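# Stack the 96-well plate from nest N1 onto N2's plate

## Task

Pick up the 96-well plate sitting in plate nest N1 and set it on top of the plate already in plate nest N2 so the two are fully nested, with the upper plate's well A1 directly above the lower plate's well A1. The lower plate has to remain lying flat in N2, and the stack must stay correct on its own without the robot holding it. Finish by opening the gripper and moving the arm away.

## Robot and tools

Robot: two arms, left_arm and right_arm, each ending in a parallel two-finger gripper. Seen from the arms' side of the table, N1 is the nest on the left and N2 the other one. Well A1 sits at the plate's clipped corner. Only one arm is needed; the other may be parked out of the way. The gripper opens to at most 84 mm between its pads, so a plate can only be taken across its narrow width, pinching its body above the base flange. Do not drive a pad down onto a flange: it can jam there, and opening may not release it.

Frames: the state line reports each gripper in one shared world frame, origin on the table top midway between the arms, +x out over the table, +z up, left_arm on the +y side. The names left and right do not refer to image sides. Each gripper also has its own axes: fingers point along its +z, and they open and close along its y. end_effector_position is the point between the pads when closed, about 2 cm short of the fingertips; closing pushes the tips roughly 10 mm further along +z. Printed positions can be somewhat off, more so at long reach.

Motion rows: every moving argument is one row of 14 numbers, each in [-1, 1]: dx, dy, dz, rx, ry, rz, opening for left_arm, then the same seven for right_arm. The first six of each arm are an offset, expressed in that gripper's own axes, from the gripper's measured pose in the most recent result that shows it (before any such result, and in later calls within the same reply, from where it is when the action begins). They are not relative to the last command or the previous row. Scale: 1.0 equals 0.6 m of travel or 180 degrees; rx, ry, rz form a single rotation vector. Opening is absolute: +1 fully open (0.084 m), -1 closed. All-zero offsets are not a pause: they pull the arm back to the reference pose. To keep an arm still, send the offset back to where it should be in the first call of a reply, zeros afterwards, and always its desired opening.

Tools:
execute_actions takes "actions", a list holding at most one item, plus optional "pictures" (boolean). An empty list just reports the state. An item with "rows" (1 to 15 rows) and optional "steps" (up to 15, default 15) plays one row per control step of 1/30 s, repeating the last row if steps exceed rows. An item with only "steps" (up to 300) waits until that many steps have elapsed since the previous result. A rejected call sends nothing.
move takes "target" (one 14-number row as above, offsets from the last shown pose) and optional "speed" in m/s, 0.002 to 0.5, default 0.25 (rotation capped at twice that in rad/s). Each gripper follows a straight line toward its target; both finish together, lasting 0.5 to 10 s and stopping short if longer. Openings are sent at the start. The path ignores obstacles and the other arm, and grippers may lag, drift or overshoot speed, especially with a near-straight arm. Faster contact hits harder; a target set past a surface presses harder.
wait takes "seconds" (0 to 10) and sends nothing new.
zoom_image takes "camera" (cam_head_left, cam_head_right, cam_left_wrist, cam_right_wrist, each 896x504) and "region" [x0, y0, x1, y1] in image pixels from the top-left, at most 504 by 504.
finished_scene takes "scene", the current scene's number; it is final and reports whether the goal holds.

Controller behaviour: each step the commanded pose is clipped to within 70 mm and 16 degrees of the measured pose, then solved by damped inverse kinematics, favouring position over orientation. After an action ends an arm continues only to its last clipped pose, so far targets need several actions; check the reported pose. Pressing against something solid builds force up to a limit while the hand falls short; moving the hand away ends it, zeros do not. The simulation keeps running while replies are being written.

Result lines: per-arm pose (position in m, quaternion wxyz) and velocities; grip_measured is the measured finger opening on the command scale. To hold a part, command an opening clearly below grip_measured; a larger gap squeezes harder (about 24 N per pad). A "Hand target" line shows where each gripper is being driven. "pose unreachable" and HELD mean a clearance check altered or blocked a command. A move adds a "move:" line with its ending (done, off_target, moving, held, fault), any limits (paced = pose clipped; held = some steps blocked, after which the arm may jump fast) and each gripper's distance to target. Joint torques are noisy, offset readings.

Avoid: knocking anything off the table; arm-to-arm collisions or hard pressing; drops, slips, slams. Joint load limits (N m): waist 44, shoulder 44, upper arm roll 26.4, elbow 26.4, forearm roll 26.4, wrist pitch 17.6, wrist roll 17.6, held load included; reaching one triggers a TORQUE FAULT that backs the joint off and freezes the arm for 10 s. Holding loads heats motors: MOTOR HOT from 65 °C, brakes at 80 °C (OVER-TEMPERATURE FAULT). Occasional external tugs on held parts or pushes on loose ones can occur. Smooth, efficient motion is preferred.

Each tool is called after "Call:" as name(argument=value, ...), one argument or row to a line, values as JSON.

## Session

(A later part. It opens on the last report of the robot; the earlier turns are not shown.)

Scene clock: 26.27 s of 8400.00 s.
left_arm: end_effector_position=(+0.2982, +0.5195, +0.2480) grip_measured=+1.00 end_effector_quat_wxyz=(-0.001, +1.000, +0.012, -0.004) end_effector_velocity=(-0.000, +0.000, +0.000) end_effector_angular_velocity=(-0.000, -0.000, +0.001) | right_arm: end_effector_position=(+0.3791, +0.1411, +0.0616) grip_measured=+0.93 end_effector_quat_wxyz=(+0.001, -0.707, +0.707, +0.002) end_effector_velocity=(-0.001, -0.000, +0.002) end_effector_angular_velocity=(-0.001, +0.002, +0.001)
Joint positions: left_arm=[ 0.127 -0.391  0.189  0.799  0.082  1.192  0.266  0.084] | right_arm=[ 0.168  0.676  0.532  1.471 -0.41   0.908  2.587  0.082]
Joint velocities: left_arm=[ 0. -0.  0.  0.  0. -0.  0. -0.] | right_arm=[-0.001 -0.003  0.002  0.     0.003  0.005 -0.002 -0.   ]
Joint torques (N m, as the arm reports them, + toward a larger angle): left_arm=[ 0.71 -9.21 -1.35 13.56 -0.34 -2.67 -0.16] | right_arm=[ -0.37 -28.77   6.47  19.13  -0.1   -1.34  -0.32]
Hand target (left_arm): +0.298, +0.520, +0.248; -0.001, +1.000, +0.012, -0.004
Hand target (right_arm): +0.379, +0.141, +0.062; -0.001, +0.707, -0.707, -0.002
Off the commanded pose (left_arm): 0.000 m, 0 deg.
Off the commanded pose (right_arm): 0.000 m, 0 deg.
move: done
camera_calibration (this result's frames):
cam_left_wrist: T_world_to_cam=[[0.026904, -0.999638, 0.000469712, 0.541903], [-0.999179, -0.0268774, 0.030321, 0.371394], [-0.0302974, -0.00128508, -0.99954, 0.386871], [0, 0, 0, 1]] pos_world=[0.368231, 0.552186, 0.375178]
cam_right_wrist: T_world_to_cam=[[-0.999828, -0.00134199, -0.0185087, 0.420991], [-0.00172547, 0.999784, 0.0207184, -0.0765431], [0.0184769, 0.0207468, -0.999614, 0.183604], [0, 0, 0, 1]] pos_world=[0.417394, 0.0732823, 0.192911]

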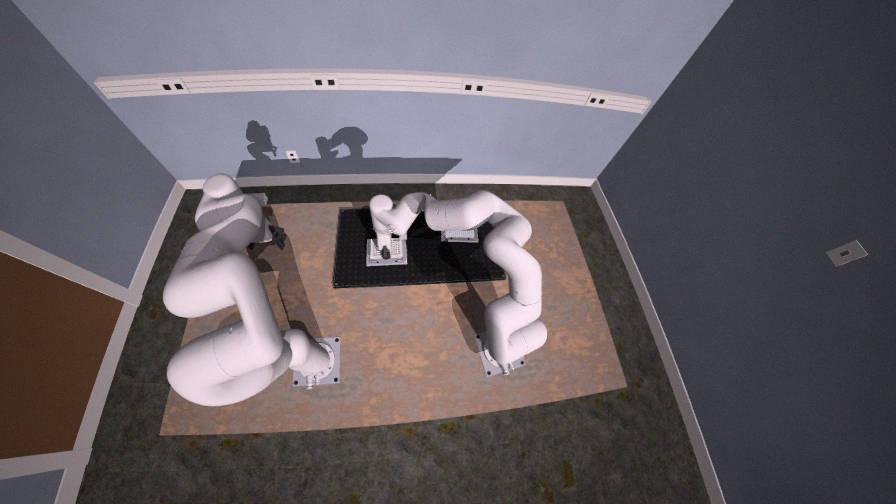

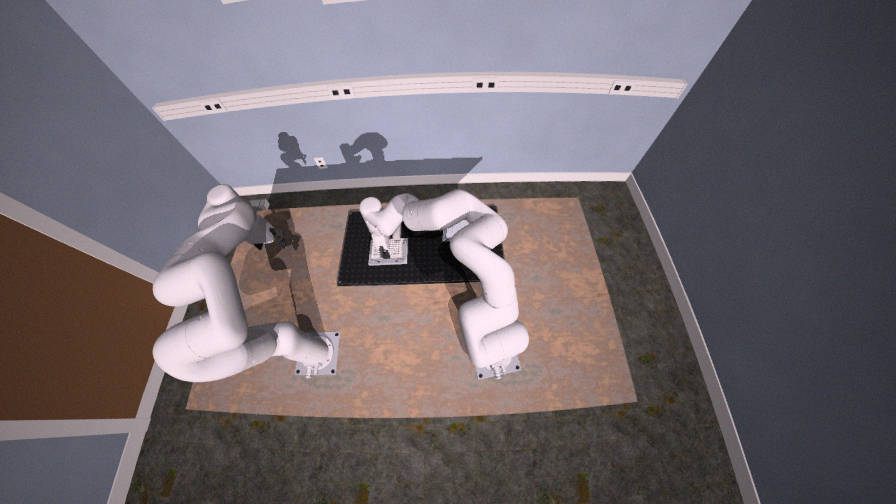

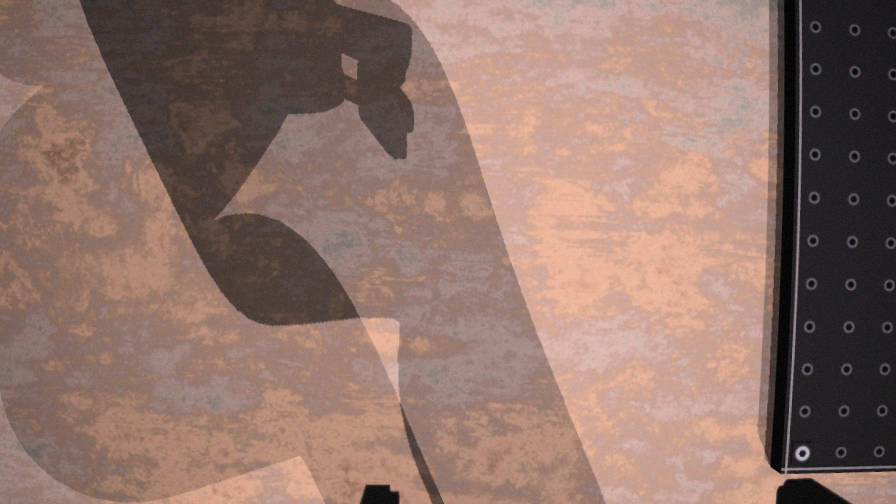

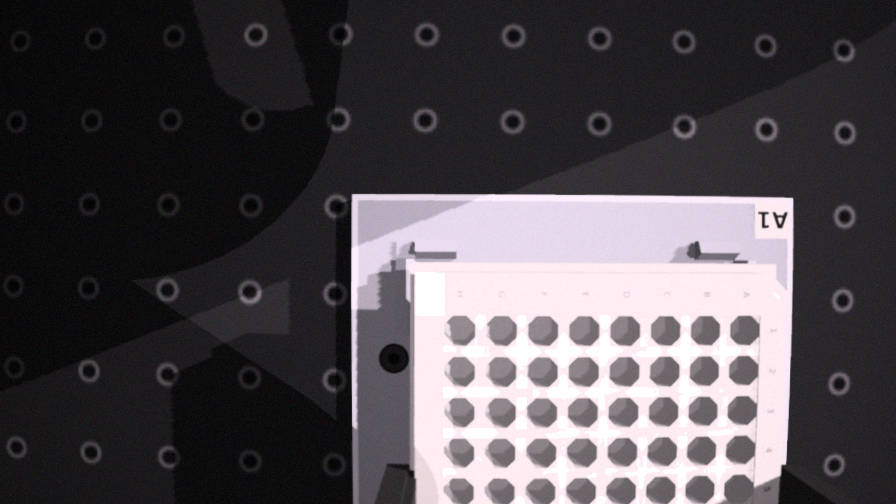

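Call:
move(
  target=[0,0,0,0,0,0,1, 0.5312,-0.1645,-0.008,0,0,0.0239,0.3],
  speed=0.15,
)

Call:
move(
  target=[0,0,0,0,0,0,1, 0,0,0.008,0,0,0,0.3],
  speed=0.015,
)

Call:
zoom_image(
  camera="cam_right_wrist",
  region=[330, 170, 490, 290],
)

Call:
zoom_image(
  camera="cam_right_wrist",
  region=[670, 170, 830, 290],
)

Scene clock: 32.03 s of 8400.00 s.
left_arm: end_effector_position=(+0.2982, +0.5195, +0.2480) grip_measured=+1.00 end_effector_quat_wxyz=(-0.001, +1.000, +0.012, -0.004) end_effector_velocity=(+0.000, -0.001, -0.000) end_effector_angular_velocity=(+0.001, +0.001, -0.002) | right_arm: end_effector_position=(+0.4788, -0.1772, +0.0660) grip_measured=+0.93 end_effector_quat_wxyz=(+0.001, -0.680, +0.733, +0.001) end_effector_velocity=(+0.001, -0.004, -0.000) end_effector_angular_velocity=(-0.001, +0.000, -0.003)
Joint positions: left_arm=[ 0.127 -0.391  0.189  0.799  0.082  1.192  0.266  0.084] | right_arm=[-0.402  0.47   0.452  1.193 -0.28   0.785  2.009  0.082]
Joint velocities: left_arm=[ 0.     0.    -0.002  0.    -0.     0.     0.    -0.   ] | right_arm=[-0.005  0.002 -0.003  0.003  0.     0.001 -0.005 -0.   ]
Joint torques (N m, as the arm reports them, + toward a larger angle): left_arm=[ 0.79 -9.27 -1.06 13.44 -0.29 -2.71 -0.15] | right_arm=[ -0.21 -25.53   4.49  18.67  -0.11  -1.56  -0.43]
Hand target (left_arm): +0.298, +0.520, +0.248; -0.001, +1.000, +0.012, -0.004
Hand target (right_arm): +0.479, -0.178, +0.066; -0.001, +0.680, -0.733, -0.001
Off the commanded pose (left_arm): 0.000 m, 0 deg.
Off the commanded pose (right_arm): 0.001 m, 0 deg.
move: done
camera_calibration (this result's frames):
cam_left_wrist: T_world_to_cam=[[0.026904, -0.999638, 0.000469761, 0.541903], [-0.999179, -0.0268774, 0.0303209, 0.371394], [-0.0302973, -0.00128513, -0.99954, 0.386871], [0, 0, 0, 1]] pos_world=[0.368231, 0.552186, 0.375178]
cam_right_wrist: T_world_to_cam=[[-0.99714, 0.0729221, -0.019849, 0.532268], [0.0725237, 0.997164, 0.0201042, 0.205851], [0.0212588, 0.0186072, -0.999601, 0.191042], [0, 0, 0, 1]] pos_world=[0.511755, -0.247636, 0.197392]

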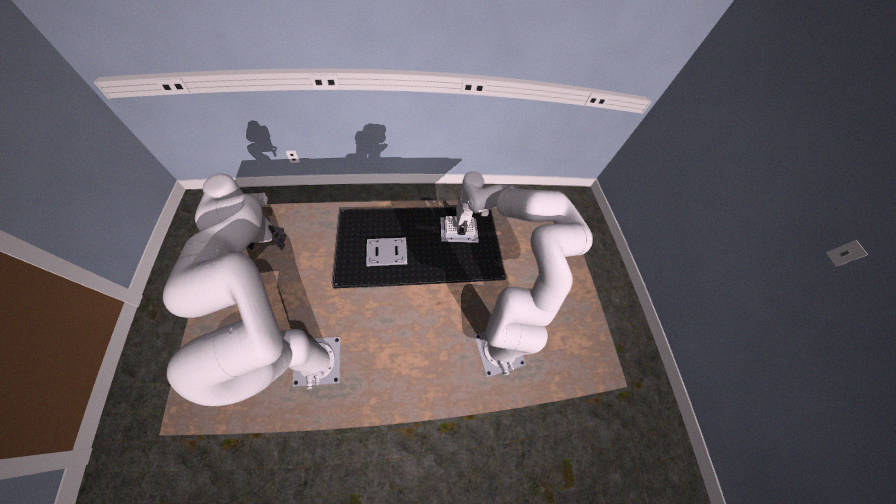

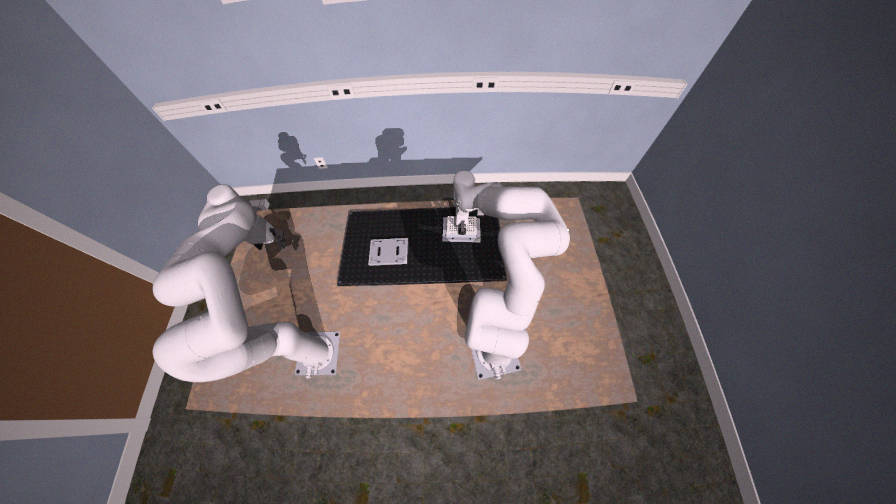

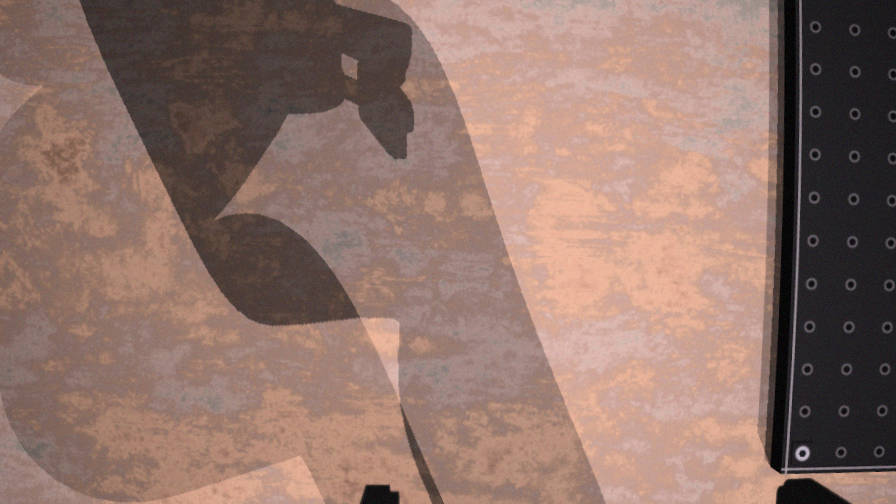

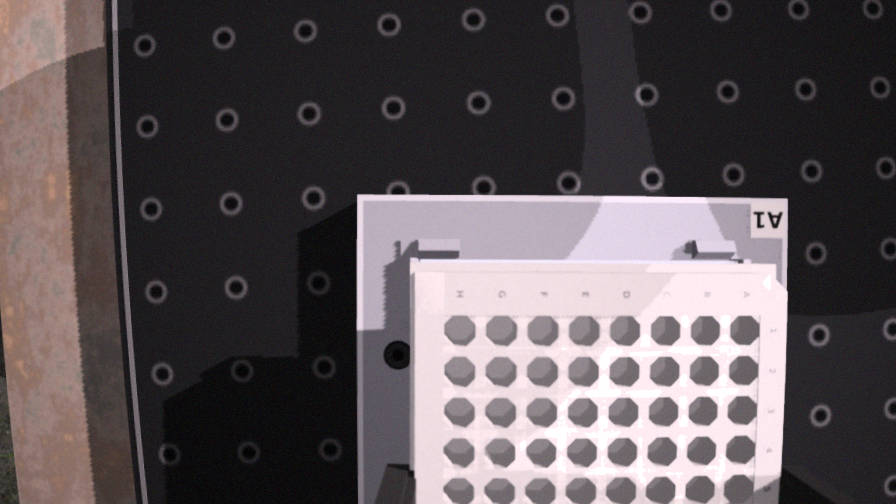

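Scene clock: 32.73 s of 8400.00 s.
left_arm: end_effector_position=(+0.2982, +0.5195, +0.2480) grip_measured=+1.00 end_effector_quat_wxyz=(-0.001, +1.000, +0.012, -0.004) end_effector_velocity=(+0.000, -0.000, +0.000) end_effector_angular_velocity=(+0.000, -0.000, -0.001) | right_arm: end_effector_position=(+0.4787, -0.1772, +0.0615) grip_measured=+0.93 end_effector_quat_wxyz=(+0.001, -0.680, +0.733, +0.001) end_effector_velocity=(+0.001, +0.000, -0.002) end_effector_angular_velocity=(+0.001, -0.003, -0.001)
Joint positions: left_arm=[ 0.127 -0.391  0.189  0.799  0.082  1.192  0.266  0.084] | right_arm=[-0.399  0.478  0.449  1.192 -0.285  0.775  2.013  0.082]
Joint velocities: left_arm=[-0.     0.    -0.     0.    -0.    -0.     0.001 -0.   ] | right_arm=[ 0.001  0.005 -0.002  0.001 -0.002 -0.007  0.002  0.   ]
Joint torques (N m, as the arm reports them, + toward a larger angle): left_arm=[ 0.79 -9.27 -1.23 13.46 -0.35 -2.65 -0.23] | right_arm=[ -0.32 -25.46   4.58  18.55  -0.33  -1.49  -0.29]
Hand target (left_arm): +0.298, +0.520, +0.248; -0.001, +1.000, +0.012, -0.004
Hand target (right_arm): +0.479, -0.177, +0.061; -0.001, +0.680, -0.733, -0.001
Off the commanded pose (left_arm): 0.000 m, 0 deg.
Off the commanded pose (right_arm): 0.000 m, 0 deg.
move: done
camera_calibration (this result's frames):
cam_left_wrist: T_world_to_cam=[[0.026904, -0.999638, 0.000469688, 0.541903], [-0.999179, -0.0268774, 0.0303209, 0.371394], [-0.0302973, -0.00128506, -0.99954, 0.386871], [0, 0, 0, 1]] pos_world=[0.368231, 0.552186, 0.375178]
cam_right_wrist: T_world_to_cam=[[-0.997143, 0.0729246, -0.0197167, 0.532125], [0.0725292, 0.997164, 0.0200757, 0.20595], [0.0211248, 0.0185883, -0.999604, 0.186563], [0, 0, 0, 1]] pos_world=[0.511726, -0.247639, 0.192846]

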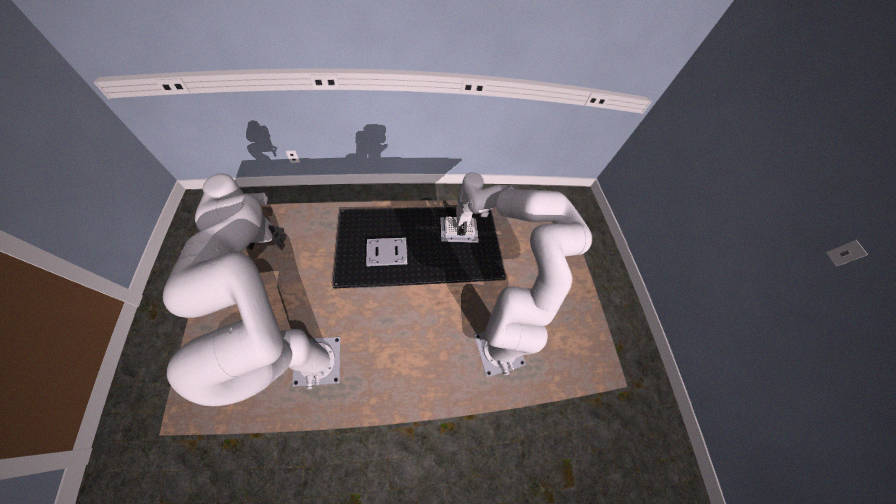

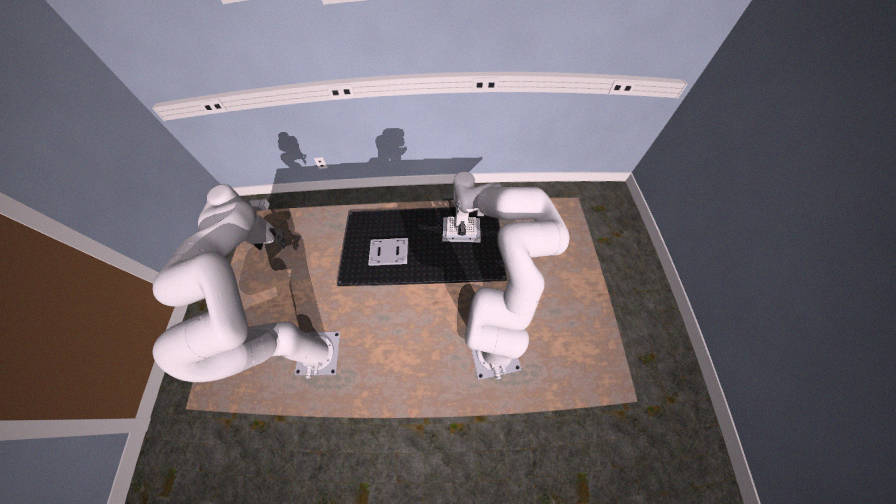

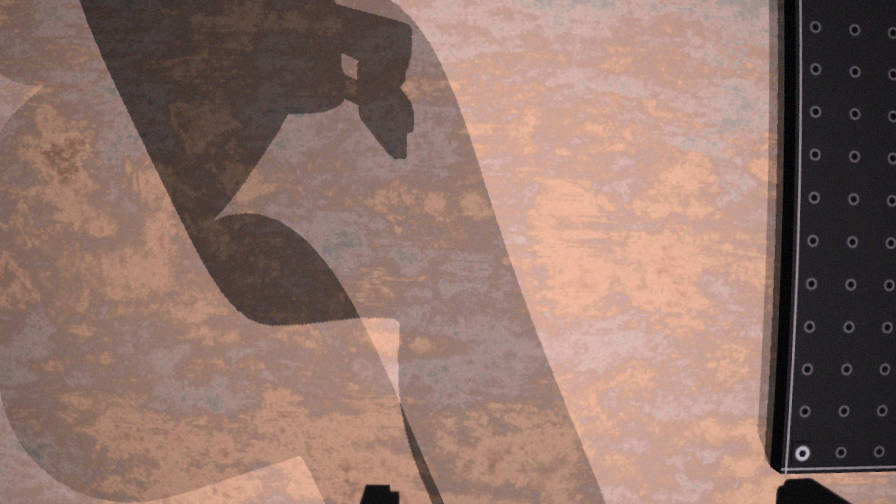

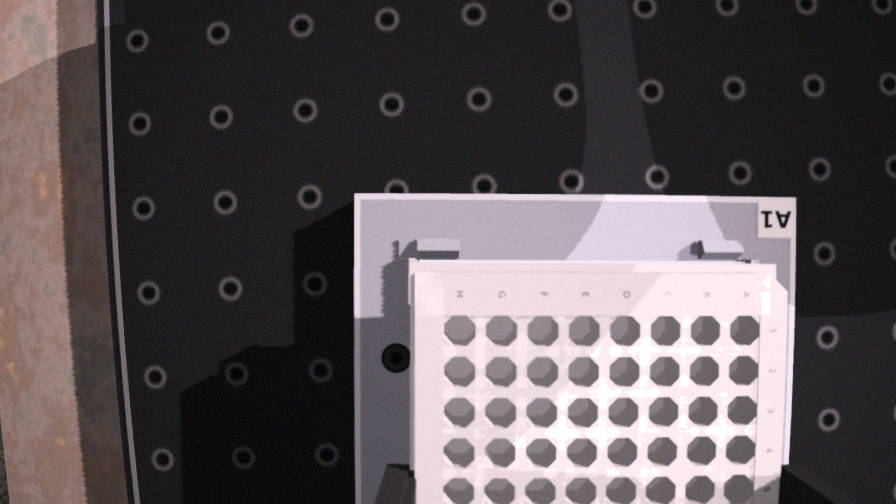

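Region (330, 170, 490, 290) of cam_right_wrist's 896x504 image, scaled by 3.150, with more detail than that image has; it fills the top 378 rows of this view, and the rest is white.

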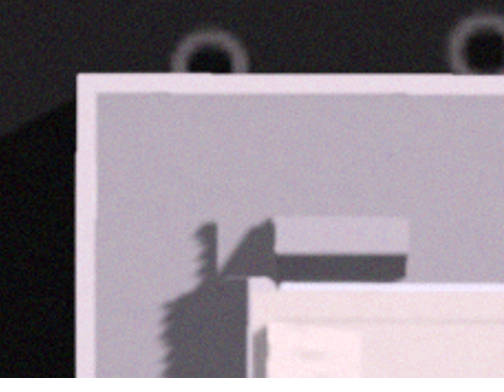

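Region (670, 170, 830, 290) of cam_right_wrist's 896x504 image, scaled by 3.150, with more detail than that image has; it fills the top 378 rows of this view, and the rest is white.

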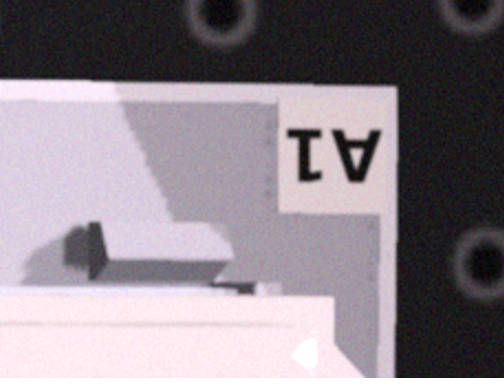

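Shift y +0.85 mm, x +0.25 mm.

Call:
move(
  target=[0,0,0,0,0,0,1, 0.0005,0.0015,0.004,0,0,0.0002,0.3],
  speed=0.005,
)

Call:
move(
  target=[0,0,0,0,0,0,1, 0,0,0.0048,0,0,0,0.3],
  speed=0.003,
)

Scene clock: 35.50 s of 8400.00 s.
left_arm: end_effector_position=(+0.2982, +0.5195, +0.2480) grip_measured=+1.00 end_effector_quat_wxyz=(-0.001, +1.000, +0.012, -0.004) end_effector_velocity=(-0.000, +0.001, -0.000) end_effector_angular_velocity=(-0.001, +0.001, +0.001) | right_arm: end_effector_position=(+0.4779, -0.1774, +0.0592) grip_measured=+0.93 end_effector_quat_wxyz=(+0.001, -0.680, +0.733, +0.001) end_effector_velocity=(-0.000, +0.000, -0.001) end_effector_angular_velocity=(+0.001, -0.001, -0.000)
Joint positions: left_arm=[ 0.127 -0.391  0.189  0.799  0.082  1.192  0.266  0.084] | right_arm=[-0.399  0.48   0.447  1.187 -0.287  0.769  2.015  0.082]
Joint velocities: left_arm=[ 0.     0.     0.002 -0.    -0.     0.     0.001  0.   ] | right_arm=[-0.     0.001 -0.    -0.003 -0.001 -0.005  0.001 -0.   ]
Joint torques (N m, as the arm reports them, + toward a larger angle): left_arm=[ 0.83 -9.2  -1.32 13.54 -0.32 -2.63 -0.27] | right_arm=[ -0.61 -25.6    4.51  18.34  -0.19  -1.48  -0.37]
Hand target (left_arm): +0.298, +0.520, +0.248; -0.001, +1.000, +0.012, -0.004
Hand target (right_arm): +0.478, -0.177, +0.059; -0.001, +0.680, -0.733, -0.001
Off the commanded pose (left_arm): 0.000 m, 0 deg.
Off the commanded pose (right_arm): 0.000 m, 0 deg.
move: done
camera_calibration (this result's frames):
cam_left_wrist: T_world_to_cam=[[0.0269042, -0.999638, 0.000469756, 0.541902], [-0.999179, -0.0268776, 0.0303209, 0.371394], [-0.0302973, -0.00128513, -0.99954, 0.386871], [0, 0, 0, 1]] pos_world=[0.368231, 0.552186, 0.375178]
cam_right_wrist: T_world_to_cam=[[-0.9971, 0.0735188, -0.0196586, 0.531305], [0.073125, 0.997121, 0.0200546, 0.205992], [0.0210764, 0.0185589, -0.999606, 0.184322], [0, 0, 0, 1]] pos_world=[0.510816, -0.247881, 0.190563]

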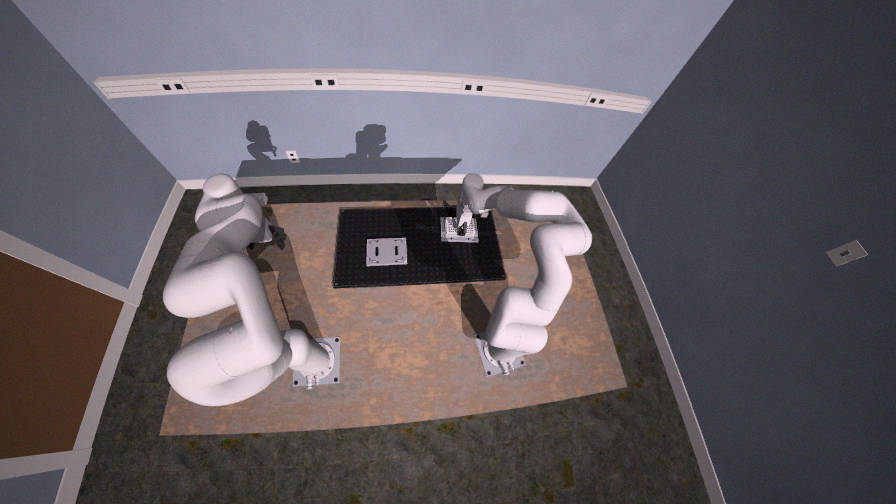

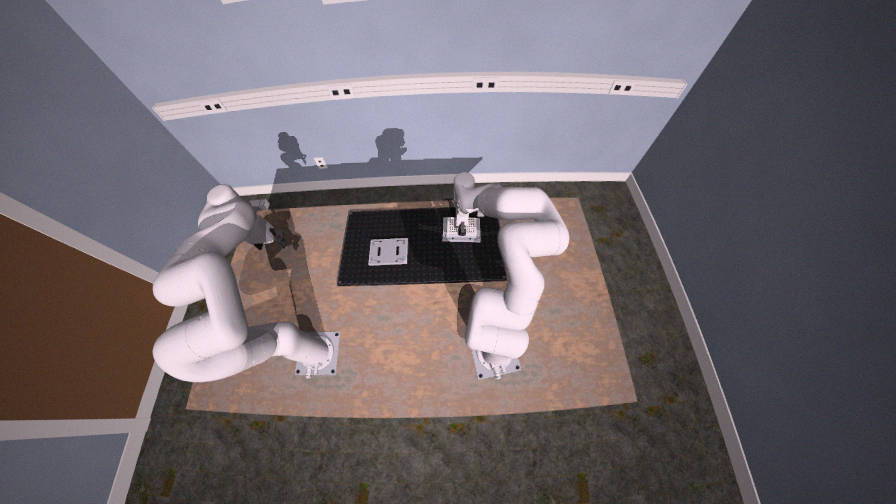

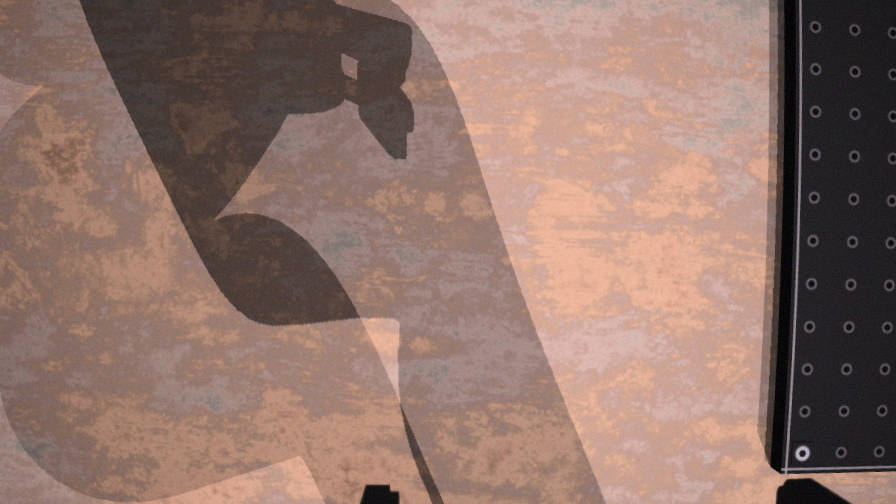

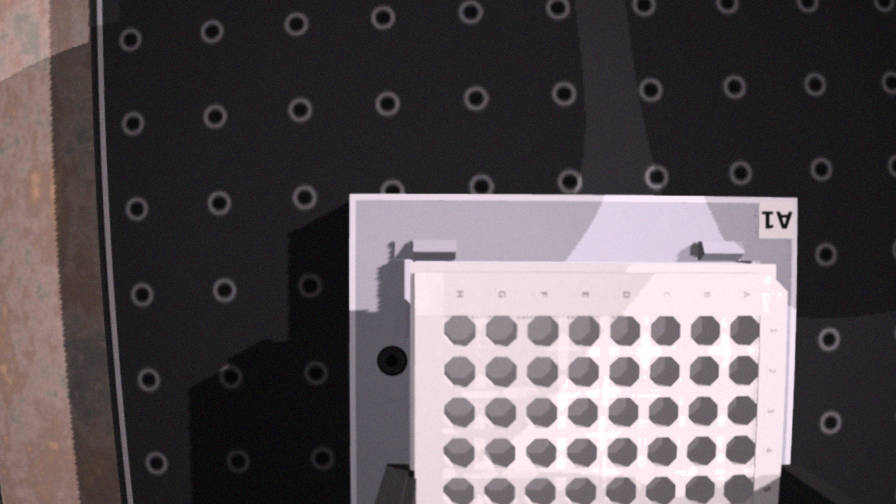

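Scene clock: 36.67 s of 8400.00 s.
left_arm: end_effector_position=(+0.2982, +0.5195, +0.2480) grip_measured=+1.00 end_effector_quat_wxyz=(-0.001, +1.000, +0.012, -0.004) end_effector_velocity=(+0.000, -0.001, +0.000) end_effector_angular_velocity=(+0.001, -0.001, -0.003) | right_arm: end_effector_position=(+0.4780, -0.1774, +0.0566) grip_measured=+0.93 end_effector_quat_wxyz=(+0.001, -0.680, +0.733, +0.001) end_effector_velocity=(+0.001, -0.000, -0.000) end_effector_angular_velocity=(-0.000, -0.001, -0.000)
Joint positions: left_arm=[ 0.127 -0.391  0.189  0.799  0.082  1.192  0.266  0.084] | right_arm=[-0.397  0.485  0.445  1.186 -0.291  0.763  2.017  0.082]
Joint velocities: left_arm=[-0.001  0.    -0.001  0.    -0.    -0.001  0.001 -0.   ] | right_arm=[ 0.     0.001 -0.     0.001 -0.001 -0.001  0.001  0.   ]
Joint torques (N m, as the arm reports them, + toward a larger angle): left_arm=[ 0.69 -9.2  -1.32 13.38 -0.44 -2.65 -0.18] | right_arm=[ -0.44 -25.06   4.58  18.16   0.17  -1.68  -0.53]
Hand target (left_arm): +0.298, +0.520, +0.248; -0.001, +1.000, +0.012, -0.004
Hand target (right_arm): +0.478, -0.177, +0.056; -0.001, +0.680, -0.733, -0.001
Off the commanded pose (left_arm): 0.000 m, 0 deg.
Off the commanded pose (right_arm): 0.000 m, 0 deg.
move: done
camera_calibration (this result's frames):
cam_left_wrist: T_world_to_cam=[[0.0269041, -0.999638, 0.00046965, 0.541903], [-0.999179, -0.0268775, 0.030321, 0.371394], [-0.0302974, -0.00128502, -0.99954, 0.386871], [0, 0, 0, 1]] pos_world=[0.368231, 0.552186, 0.375178]
cam_right_wrist: T_world_to_cam=[[-0.997094, 0.0734912, -0.0200832, 0.531404], [0.073089, 0.997123, 0.0200753, 0.206021], [0.0215008, 0.0185491, -0.999597, 0.181531], [0, 0, 0, 1]] pos_world=[0.510898, -0.247849, 0.187994]

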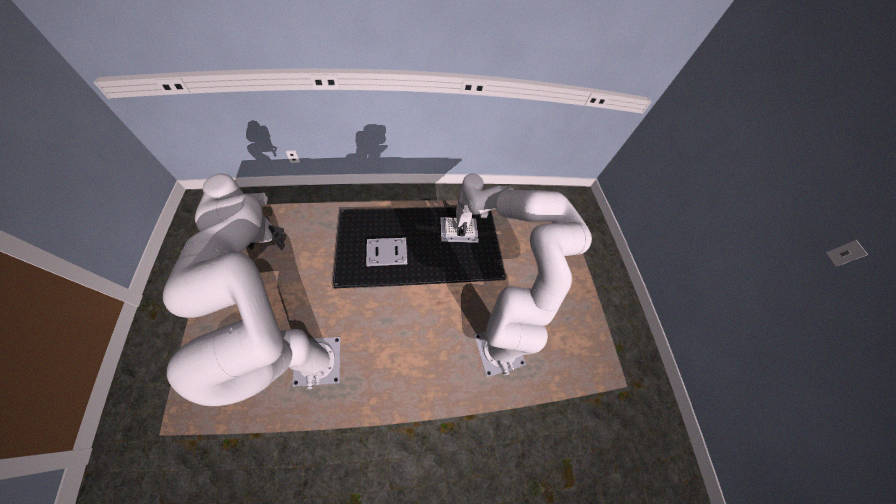

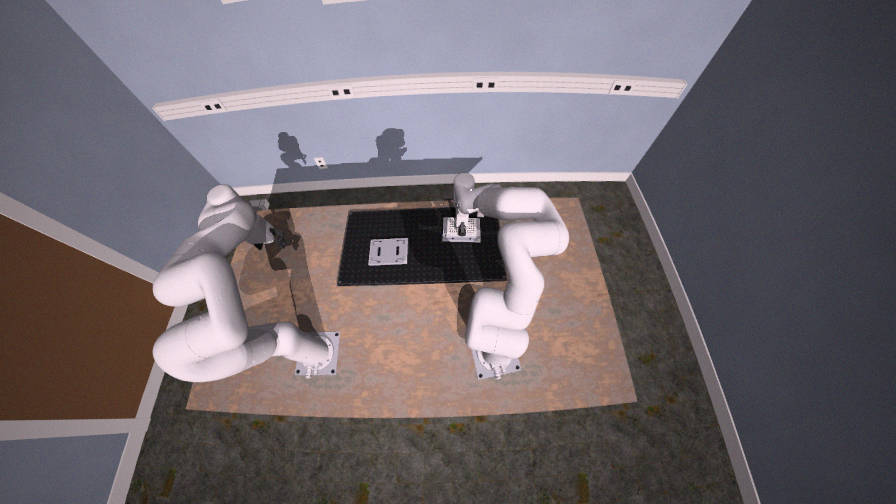

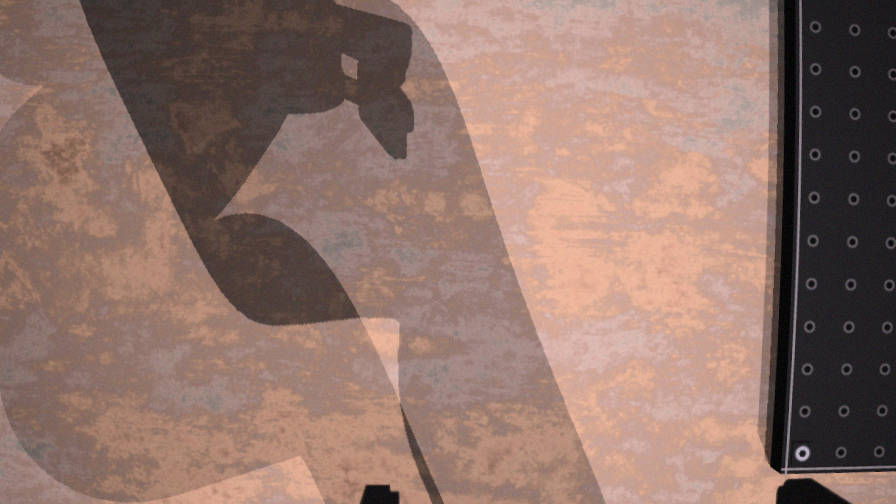

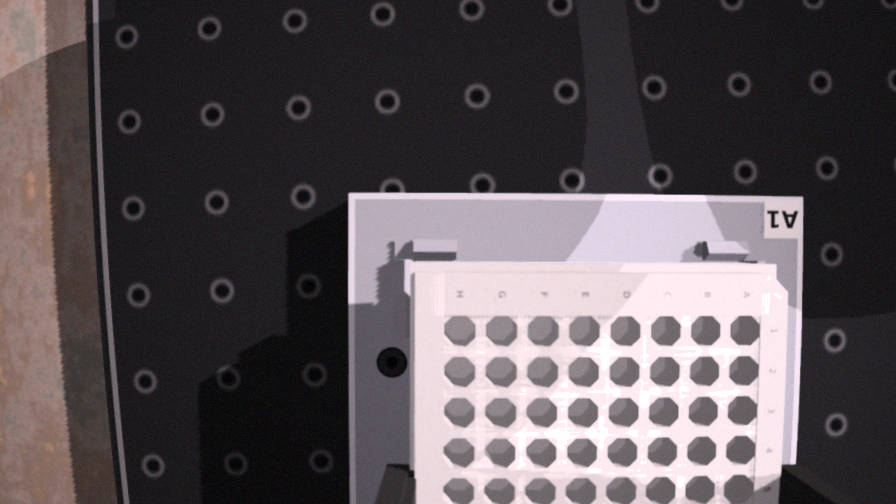

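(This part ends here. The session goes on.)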